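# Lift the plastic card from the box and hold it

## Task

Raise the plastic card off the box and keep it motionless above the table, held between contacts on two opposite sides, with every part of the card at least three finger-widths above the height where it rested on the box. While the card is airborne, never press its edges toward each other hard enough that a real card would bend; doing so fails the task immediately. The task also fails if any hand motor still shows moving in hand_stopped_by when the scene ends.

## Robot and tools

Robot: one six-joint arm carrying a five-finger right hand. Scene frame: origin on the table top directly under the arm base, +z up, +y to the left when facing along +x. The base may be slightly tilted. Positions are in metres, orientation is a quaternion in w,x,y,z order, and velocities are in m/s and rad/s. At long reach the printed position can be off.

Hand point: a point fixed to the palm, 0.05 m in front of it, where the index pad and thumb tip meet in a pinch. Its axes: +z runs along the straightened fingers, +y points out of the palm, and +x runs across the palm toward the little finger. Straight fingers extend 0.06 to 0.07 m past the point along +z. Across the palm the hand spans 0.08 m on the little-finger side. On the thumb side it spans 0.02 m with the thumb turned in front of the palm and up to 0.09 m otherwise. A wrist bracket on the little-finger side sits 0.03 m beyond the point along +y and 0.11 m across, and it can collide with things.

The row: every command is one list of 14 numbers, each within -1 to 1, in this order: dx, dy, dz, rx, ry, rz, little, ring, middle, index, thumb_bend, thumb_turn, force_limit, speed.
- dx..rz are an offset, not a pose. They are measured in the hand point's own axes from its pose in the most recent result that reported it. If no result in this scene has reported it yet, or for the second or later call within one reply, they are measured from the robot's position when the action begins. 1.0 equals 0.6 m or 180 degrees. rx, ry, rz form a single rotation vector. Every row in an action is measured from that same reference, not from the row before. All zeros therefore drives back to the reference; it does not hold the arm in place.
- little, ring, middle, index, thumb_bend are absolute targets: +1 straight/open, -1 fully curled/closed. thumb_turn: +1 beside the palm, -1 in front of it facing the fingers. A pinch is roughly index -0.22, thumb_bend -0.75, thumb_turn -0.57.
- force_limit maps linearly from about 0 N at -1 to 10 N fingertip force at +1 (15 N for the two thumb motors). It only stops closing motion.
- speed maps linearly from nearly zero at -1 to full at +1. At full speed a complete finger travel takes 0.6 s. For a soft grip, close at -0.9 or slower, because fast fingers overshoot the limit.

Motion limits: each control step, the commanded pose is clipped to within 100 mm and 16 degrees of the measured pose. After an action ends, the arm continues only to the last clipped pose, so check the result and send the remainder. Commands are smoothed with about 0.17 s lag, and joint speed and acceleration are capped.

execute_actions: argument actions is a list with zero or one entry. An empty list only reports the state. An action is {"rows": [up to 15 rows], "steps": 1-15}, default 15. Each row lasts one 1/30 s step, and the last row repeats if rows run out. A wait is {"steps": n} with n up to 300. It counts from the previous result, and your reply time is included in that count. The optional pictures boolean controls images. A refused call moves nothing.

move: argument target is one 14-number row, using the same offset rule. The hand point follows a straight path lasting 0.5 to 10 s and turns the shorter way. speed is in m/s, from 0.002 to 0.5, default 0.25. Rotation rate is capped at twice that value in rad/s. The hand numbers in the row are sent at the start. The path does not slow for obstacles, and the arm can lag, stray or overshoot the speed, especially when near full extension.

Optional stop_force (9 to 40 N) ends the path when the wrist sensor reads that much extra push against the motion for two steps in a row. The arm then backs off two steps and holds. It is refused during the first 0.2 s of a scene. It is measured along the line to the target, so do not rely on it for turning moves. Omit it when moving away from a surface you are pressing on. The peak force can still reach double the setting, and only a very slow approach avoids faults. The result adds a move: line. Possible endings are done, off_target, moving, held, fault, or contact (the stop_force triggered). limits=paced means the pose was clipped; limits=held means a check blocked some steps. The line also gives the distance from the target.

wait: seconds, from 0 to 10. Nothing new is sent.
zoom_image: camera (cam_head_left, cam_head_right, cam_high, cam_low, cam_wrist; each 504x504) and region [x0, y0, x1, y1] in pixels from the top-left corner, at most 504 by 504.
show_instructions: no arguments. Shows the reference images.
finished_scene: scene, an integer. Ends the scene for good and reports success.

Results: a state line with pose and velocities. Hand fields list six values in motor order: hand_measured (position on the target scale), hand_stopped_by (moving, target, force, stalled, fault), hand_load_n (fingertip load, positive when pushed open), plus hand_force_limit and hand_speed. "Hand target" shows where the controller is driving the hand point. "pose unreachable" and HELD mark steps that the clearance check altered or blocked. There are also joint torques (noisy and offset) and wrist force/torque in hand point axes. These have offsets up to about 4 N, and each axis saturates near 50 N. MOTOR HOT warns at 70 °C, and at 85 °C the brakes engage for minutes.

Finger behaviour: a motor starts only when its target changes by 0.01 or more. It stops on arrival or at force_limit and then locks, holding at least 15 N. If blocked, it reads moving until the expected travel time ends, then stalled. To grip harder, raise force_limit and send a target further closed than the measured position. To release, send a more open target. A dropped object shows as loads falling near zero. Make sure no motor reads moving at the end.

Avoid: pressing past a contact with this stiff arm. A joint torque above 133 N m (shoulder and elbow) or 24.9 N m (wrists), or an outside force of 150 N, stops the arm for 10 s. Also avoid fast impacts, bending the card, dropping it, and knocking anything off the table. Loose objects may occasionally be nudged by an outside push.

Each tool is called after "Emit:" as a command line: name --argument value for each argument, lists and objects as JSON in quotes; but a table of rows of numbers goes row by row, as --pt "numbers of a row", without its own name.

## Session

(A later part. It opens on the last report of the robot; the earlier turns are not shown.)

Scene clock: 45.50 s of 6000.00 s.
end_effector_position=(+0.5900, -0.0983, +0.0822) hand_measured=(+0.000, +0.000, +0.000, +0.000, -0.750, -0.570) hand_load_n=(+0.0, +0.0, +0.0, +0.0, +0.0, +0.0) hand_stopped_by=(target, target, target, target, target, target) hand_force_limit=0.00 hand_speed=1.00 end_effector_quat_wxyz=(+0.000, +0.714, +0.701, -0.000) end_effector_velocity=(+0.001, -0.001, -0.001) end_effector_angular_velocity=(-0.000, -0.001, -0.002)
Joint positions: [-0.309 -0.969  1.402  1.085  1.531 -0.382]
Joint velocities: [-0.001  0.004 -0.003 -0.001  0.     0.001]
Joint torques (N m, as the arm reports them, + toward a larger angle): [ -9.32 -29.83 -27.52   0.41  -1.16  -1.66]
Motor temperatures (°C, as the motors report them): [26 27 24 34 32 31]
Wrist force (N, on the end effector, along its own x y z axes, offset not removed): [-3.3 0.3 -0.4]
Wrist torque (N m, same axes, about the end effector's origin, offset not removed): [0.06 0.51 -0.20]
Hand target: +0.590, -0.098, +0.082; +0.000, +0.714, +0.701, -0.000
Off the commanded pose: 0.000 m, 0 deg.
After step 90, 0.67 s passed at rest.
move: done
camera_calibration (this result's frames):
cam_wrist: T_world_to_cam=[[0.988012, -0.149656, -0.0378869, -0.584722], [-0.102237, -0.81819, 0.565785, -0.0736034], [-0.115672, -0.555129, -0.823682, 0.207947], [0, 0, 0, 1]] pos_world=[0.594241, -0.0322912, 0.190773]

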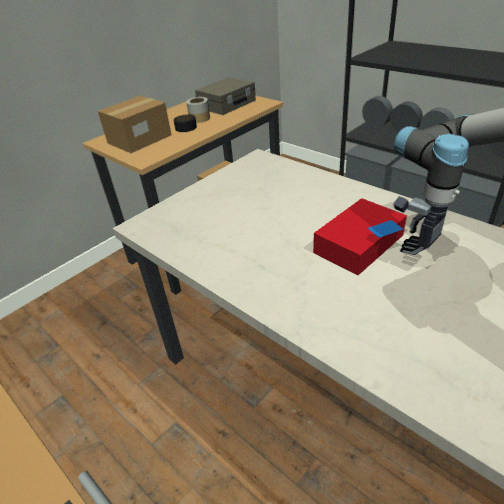

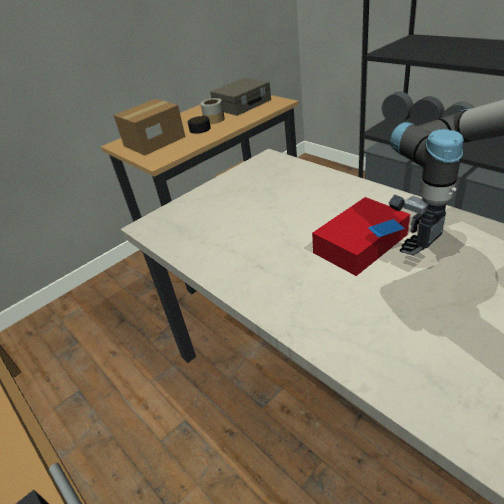

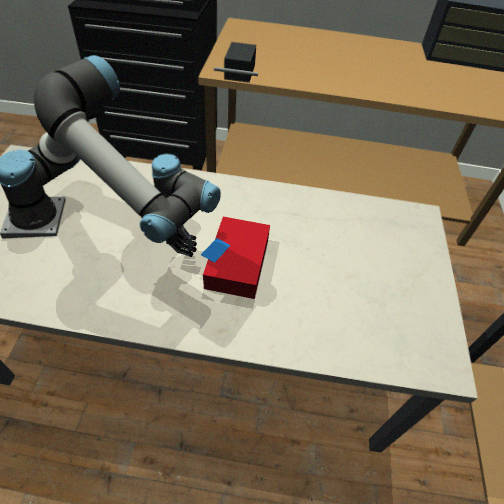

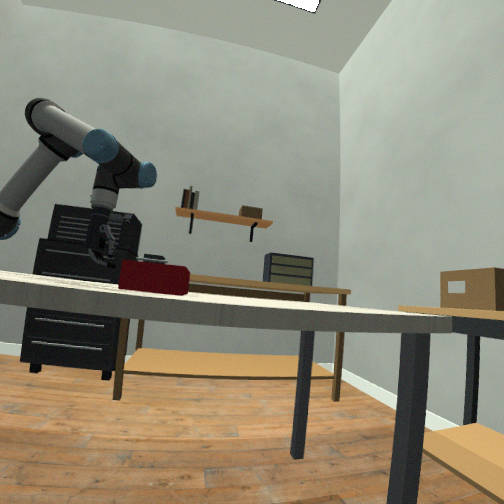

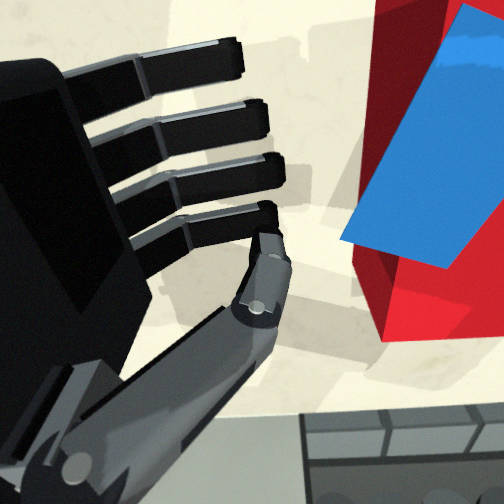

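Emit:
move --target '[0,0.071,0.003,0,0,0,0,0,0,0,-0.75,-0.57,0,1]' --speed 0.02

Scene clock: 50.87 s of 6000.00 s.
end_effector_position=(+0.6323, -0.0990, +0.0805) hand_measured=(+0.000, +0.000, +0.000, +0.000, -0.750, -0.570) hand_load_n=(+0.0, +0.0, +0.0, +0.0, +0.0, +0.0) hand_stopped_by=(target, target, target, target, target, target) hand_force_limit=0.00 hand_speed=1.00 end_effector_quat_wxyz=(+0.000, +0.714, +0.701, -0.000) end_effector_velocity=(+0.002, -0.001, -0.000) end_effector_angular_velocity=(-0.001, +0.001, -0.002)
Joint positions: [-0.279 -0.872  1.234  1.155  1.533 -0.353]
Joint velocities: [ 0.     0.006 -0.01   0.005  0.001  0.003]
Joint torques (N m, as the arm reports them, + toward a larger angle): [  9.63 -32.97 -29.42   4.77   1.12   1.6 ]
Motor temperatures (°C, as the motors report them): [26 27 24 34 32 31]
Wrist force (N, on the end effector, along its own x y z axes, offset not removed): [-2.1 0.6 0.9]
Wrist torque (N m, same axes, about the end effector's origin, offset not removed): [0.05 0.18 -0.09]
Hand target: +0.633, -0.099, +0.081; +0.000, +0.714, +0.701, -0.000
Off the commanded pose: 0.000 m, 0 deg.
move: done
camera_calibration (this result's frames):
cam_wrist: T_world_to_cam=[[0.988015, -0.149647, -0.0378432, -0.626742], [-0.102249, -0.818166, 0.565818, -0.0689154], [-0.115635, -0.555167, -0.823661, 0.211001], [0, 0, 0, 1]] pos_world=[0.636583, -0.0330331, 0.189069]

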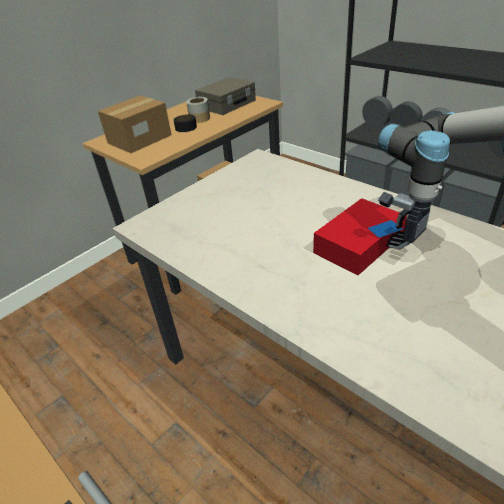

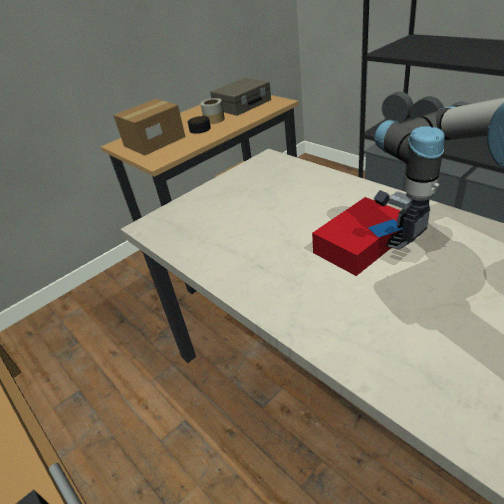

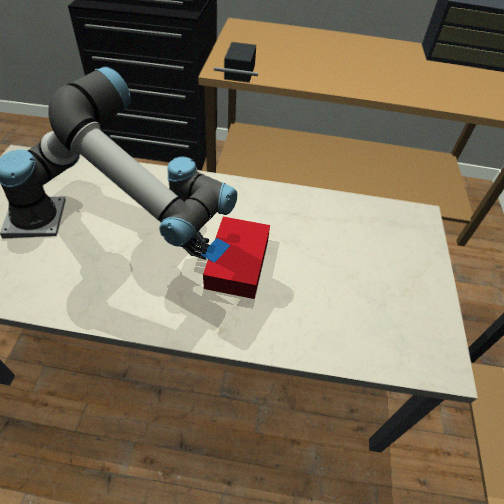

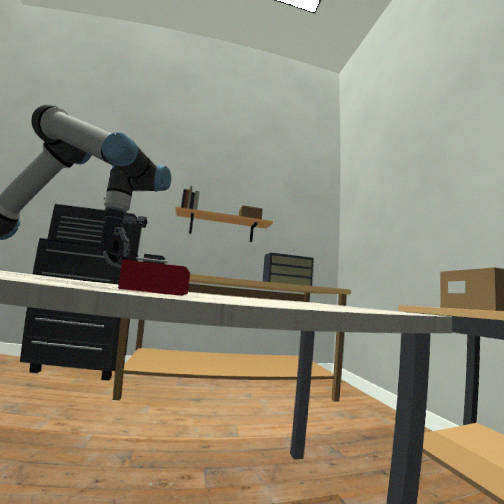

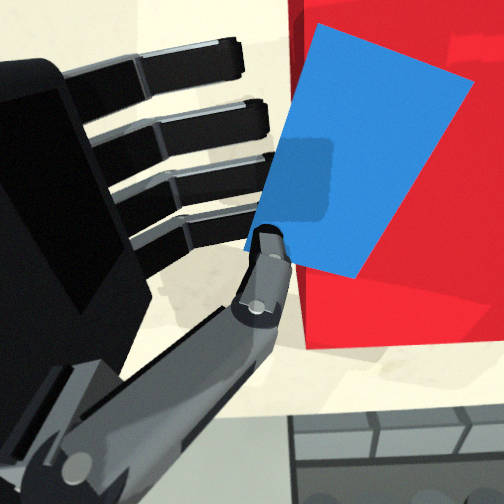

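Emit:
move --target '[0.003,0.007,0.002,0,0,0,0,0,0,0,-0.75,-0.57,0.3,-0.9]' --speed 0.01

Emit:
move --target '[0,0,0,0,0,0,0,0,0,-0.4,-0.75,-0.57,0.3,-0.9]'

Scene clock: 54.63 s of 6000.00 s.
end_effector_position=(+0.6363, -0.0974, +0.0794) hand_measured=(+0.000, +0.000, +0.000, +0.000, -0.750, -0.570) hand_load_n=(+0.0, +0.0, +0.0, +0.0, +0.0, +0.0) hand_stopped_by=(target, target, target, target, target, target) hand_force_limit=0.30 hand_speed=-0.90 end_effector_quat_wxyz=(+0.000, +0.714, +0.701, -0.000) end_effector_velocity=(+0.002, +0.001, -0.001) end_effector_angular_velocity=(+0.001, -0.000, -0.000)
Joint positions: [-0.274 -0.862  1.219  1.16   1.533 -0.347]
Joint velocities: [ 0.003  0.006 -0.008  0.003 -0.001  0.003]
Joint torques (N m, as the arm reports them, + toward a larger angle): [  7.95 -33.11 -28.78   4.7    1.2    1.43]
Motor temperatures (°C, as the motors report them): [26 27 24 34 32 31]
Wrist force (N, on the end effector, along its own x y z axes, offset not removed): [-1.1 0.5 0.4]
Wrist torque (N m, same axes, about the end effector's origin, offset not removed): [0.08 0.17 -0.08]
Hand target: +0.637, -0.097, +0.079; +0.000, +0.714, +0.701, -0.000
Off the commanded pose: 0.000 m, 0 deg.
After step 90, 0.07 s passed at rest.
move: done
camera_calibration (this result's frames):
cam_wrist: T_world_to_cam=[[0.988017, -0.149638, -0.0378268, -0.630486], [-0.102251, -0.818163, 0.565821, -0.066543], [-0.115617, -0.555173, -0.82366, 0.211425], [0, 0, 0, 1]] pos_world=[0.640571, -0.0314105, 0.187944]

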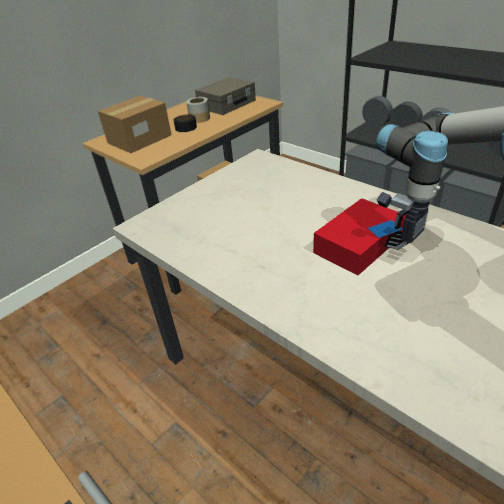

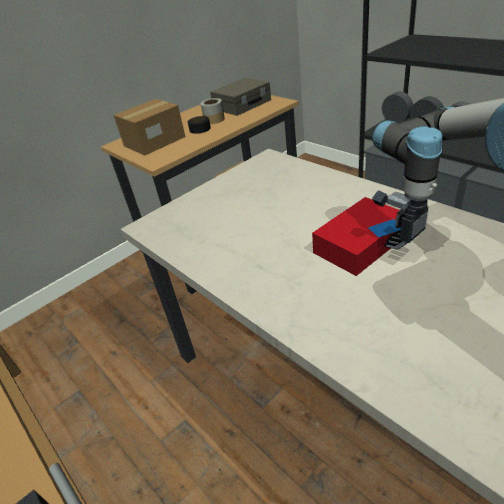

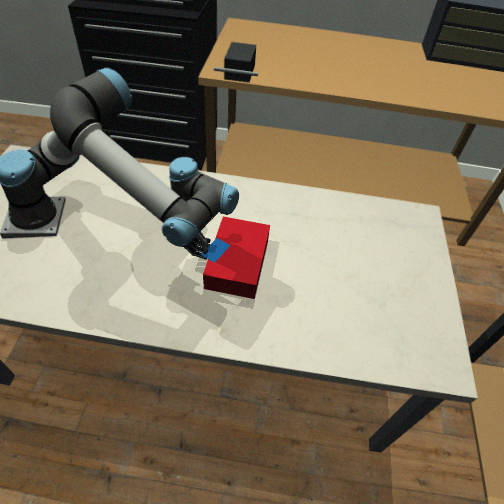

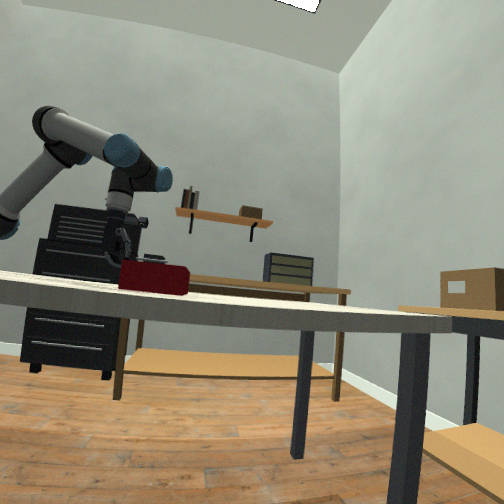

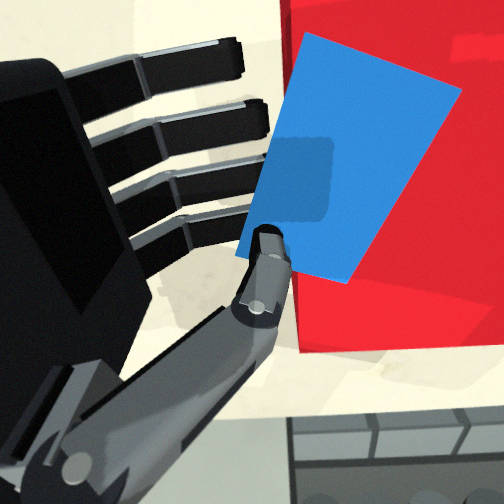

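Scene clock: 56.20 s of 6000.00 s.
end_effector_position=(+0.6363, -0.0974, +0.0794) hand_measured=(+0.000, +0.000, +0.000, -0.220, -0.750, -0.570) hand_load_n=(+0.0, +0.0, +0.0, +7.0, +0.5, -0.5) hand_stopped_by=(target, target, target, force, target, target) hand_force_limit=0.30 hand_speed=-0.90 end_effector_quat_wxyz=(+0.000, +0.714, +0.701, -0.000) end_effector_velocity=(+0.000, +0.001, +0.000) end_effector_angular_velocity=(+0.001, -0.001, +0.002)
Joint positions: [-0.274 -0.862  1.219  1.16   1.533 -0.347]
Joint velocities: [ 0.    -0.001  0.    -0.    -0.001 -0.002]
Joint torques (N m, as the arm reports them, + toward a larger angle): [ -9.8  -56.15  -3.57   0.65   0.65  -1.72]
Motor temperatures (°C, as the motors report them): [26 27 24 34 32 31]
Wrist force (N, on the end effector, along its own x y z axes, offset not removed): [-2.0 1.2 0.0]
Wrist torque (N m, same axes, about the end effector's origin, offset not removed): [0.24 0.33 0.02]
Hand target: +0.636, -0.097, +0.079; +0.000, +0.714, +0.701, -0.000
Off the commanded pose: 0.000 m, 0 deg.
move: done
camera_calibration (this result's frames):
cam_wrist: T_world_to_cam=[[0.988017, -0.149638, -0.0378287, -0.630486], [-0.102248, -0.81816, 0.565827, -0.0665454], [-0.115619, -0.555179, -0.823656, 0.211425], [0, 0, 0, 1]] pos_world=[0.640571, -0.0314109, 0.187944]

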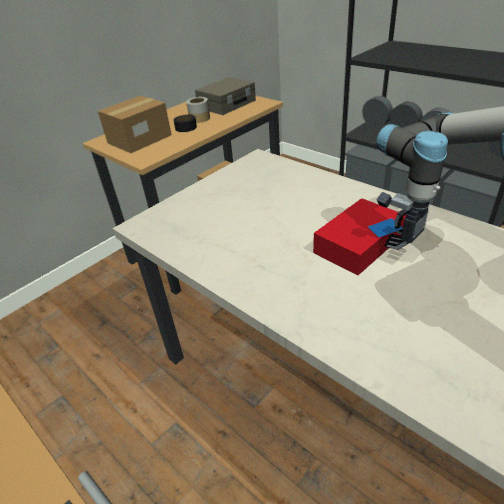

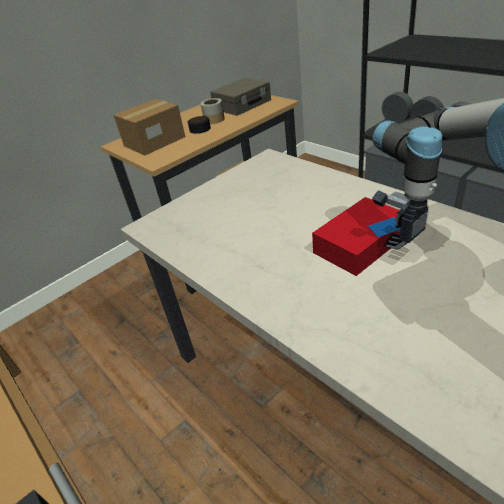

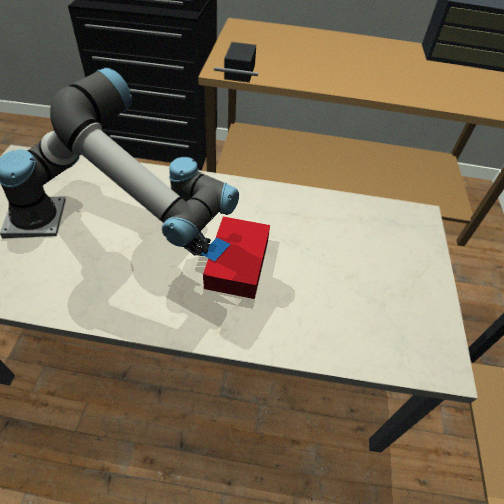

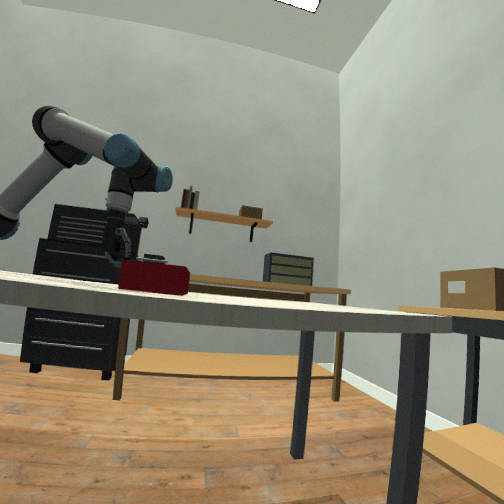

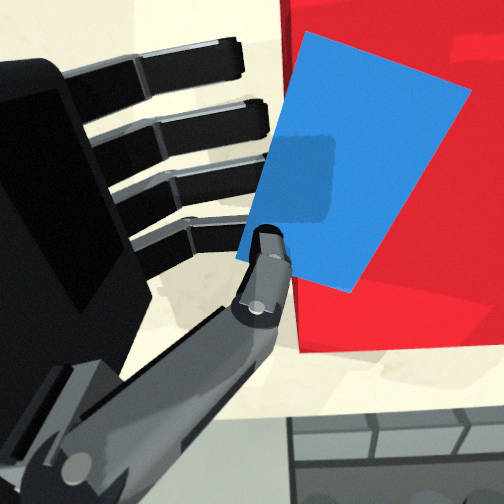

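Emit:
move --target '[0,-0.05,-0.2,0,0,0,0,0,0,-0.4,-0.75,-0.57,0.3,-0.9]' --speed 0.06

Scene clock: 60.33 s of 6000.00 s.
end_effector_position=(+0.6062, -0.0967, +0.1990) hand_measured=(+0.000, +0.000, +0.000, -0.220, -0.750, -0.570) hand_load_n=(+0.0, +0.0, +0.0, +7.0, +0.5, -0.5) hand_stopped_by=(target, target, target, force, target, target) hand_force_limit=0.30 hand_speed=-0.90 end_effector_quat_wxyz=(+0.000, +0.714, +0.701, -0.000) end_effector_velocity=(-0.001, -0.000, +0.003) end_effector_angular_velocity=(-0.001, +0.000, -0.001)
Joint positions: [-0.303 -1.031  1.189  1.361  1.531 -0.376]
Joint velocities: [-0.    -0.003 -0.002  0.005  0.001  0.001]
Joint torques (N m, as the arm reports them, + toward a larger angle): [ -9.98 -50.78 -31.17   4.85  -1.19  -1.93]
Motor temperatures (°C, as the motors report them): [26 27 24 34 32 31]
Wrist force (N, on the end effector, along its own x y z axes, offset not removed): [-2.4 -0.5 1.3]
Wrist torque (N m, same axes, about the end effector's origin, offset not removed): [-0.02 0.29 -0.14]
Hand target: +0.606, -0.097, +0.199; +0.000, +0.714, +0.701, -0.000
Off the commanded pose: 0.000 m, 0 deg.
move: done
camera_calibration (this result's frames):
cam_wrist: T_world_to_cam=[[0.988017, -0.149641, -0.0378114, -0.596087], [-0.102265, -0.818179, 0.565795, -0.136724], [-0.115603, -0.555149, -0.823678, 0.306827], [0, 0, 0, 1]] pos_world=[0.610432, -0.0307288, 0.307546]

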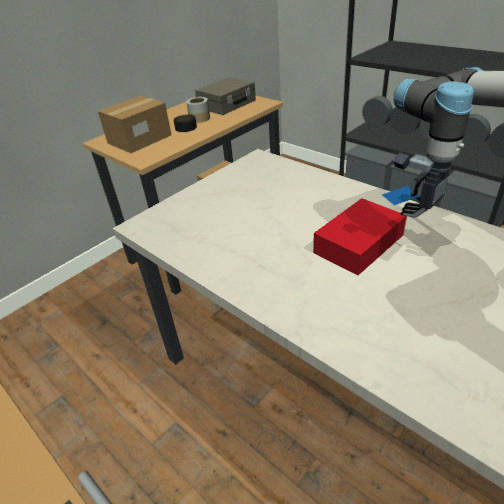

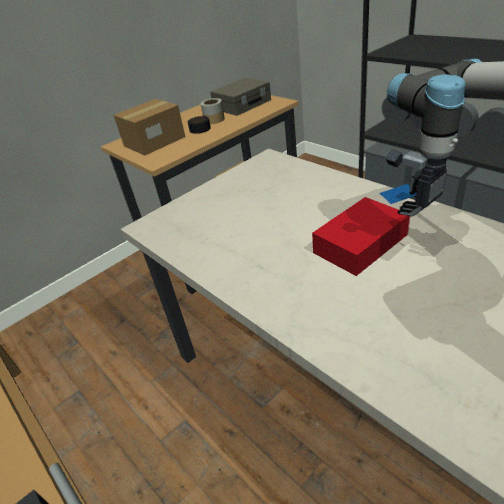

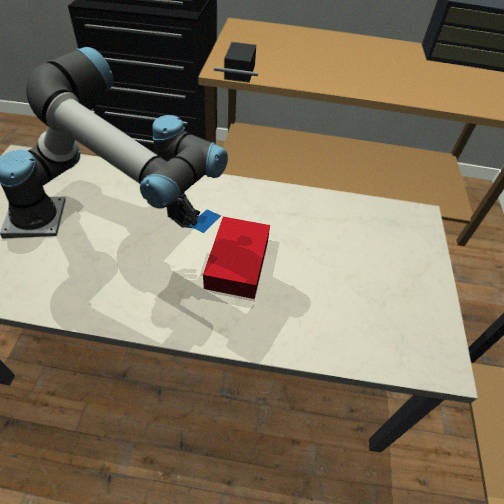

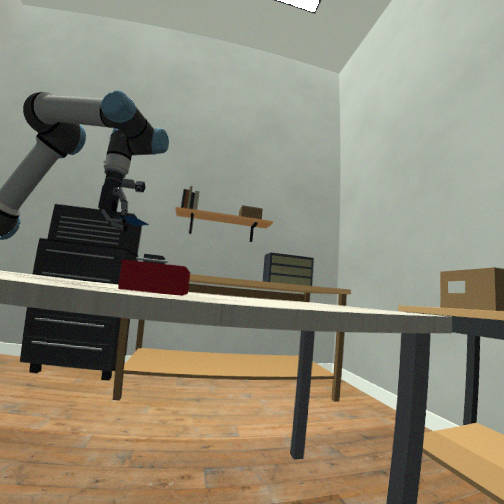

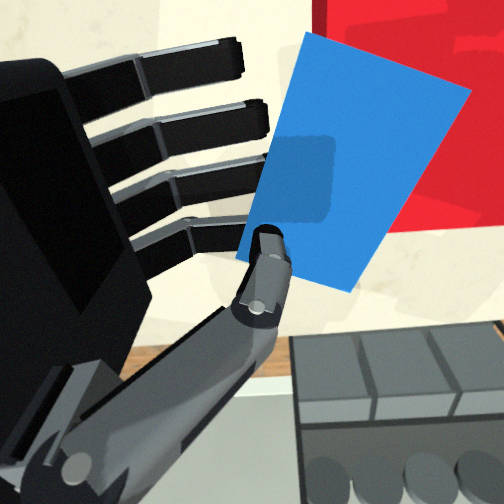

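Emit:
finished_scene --scene 2

The scene is finished: the task was done.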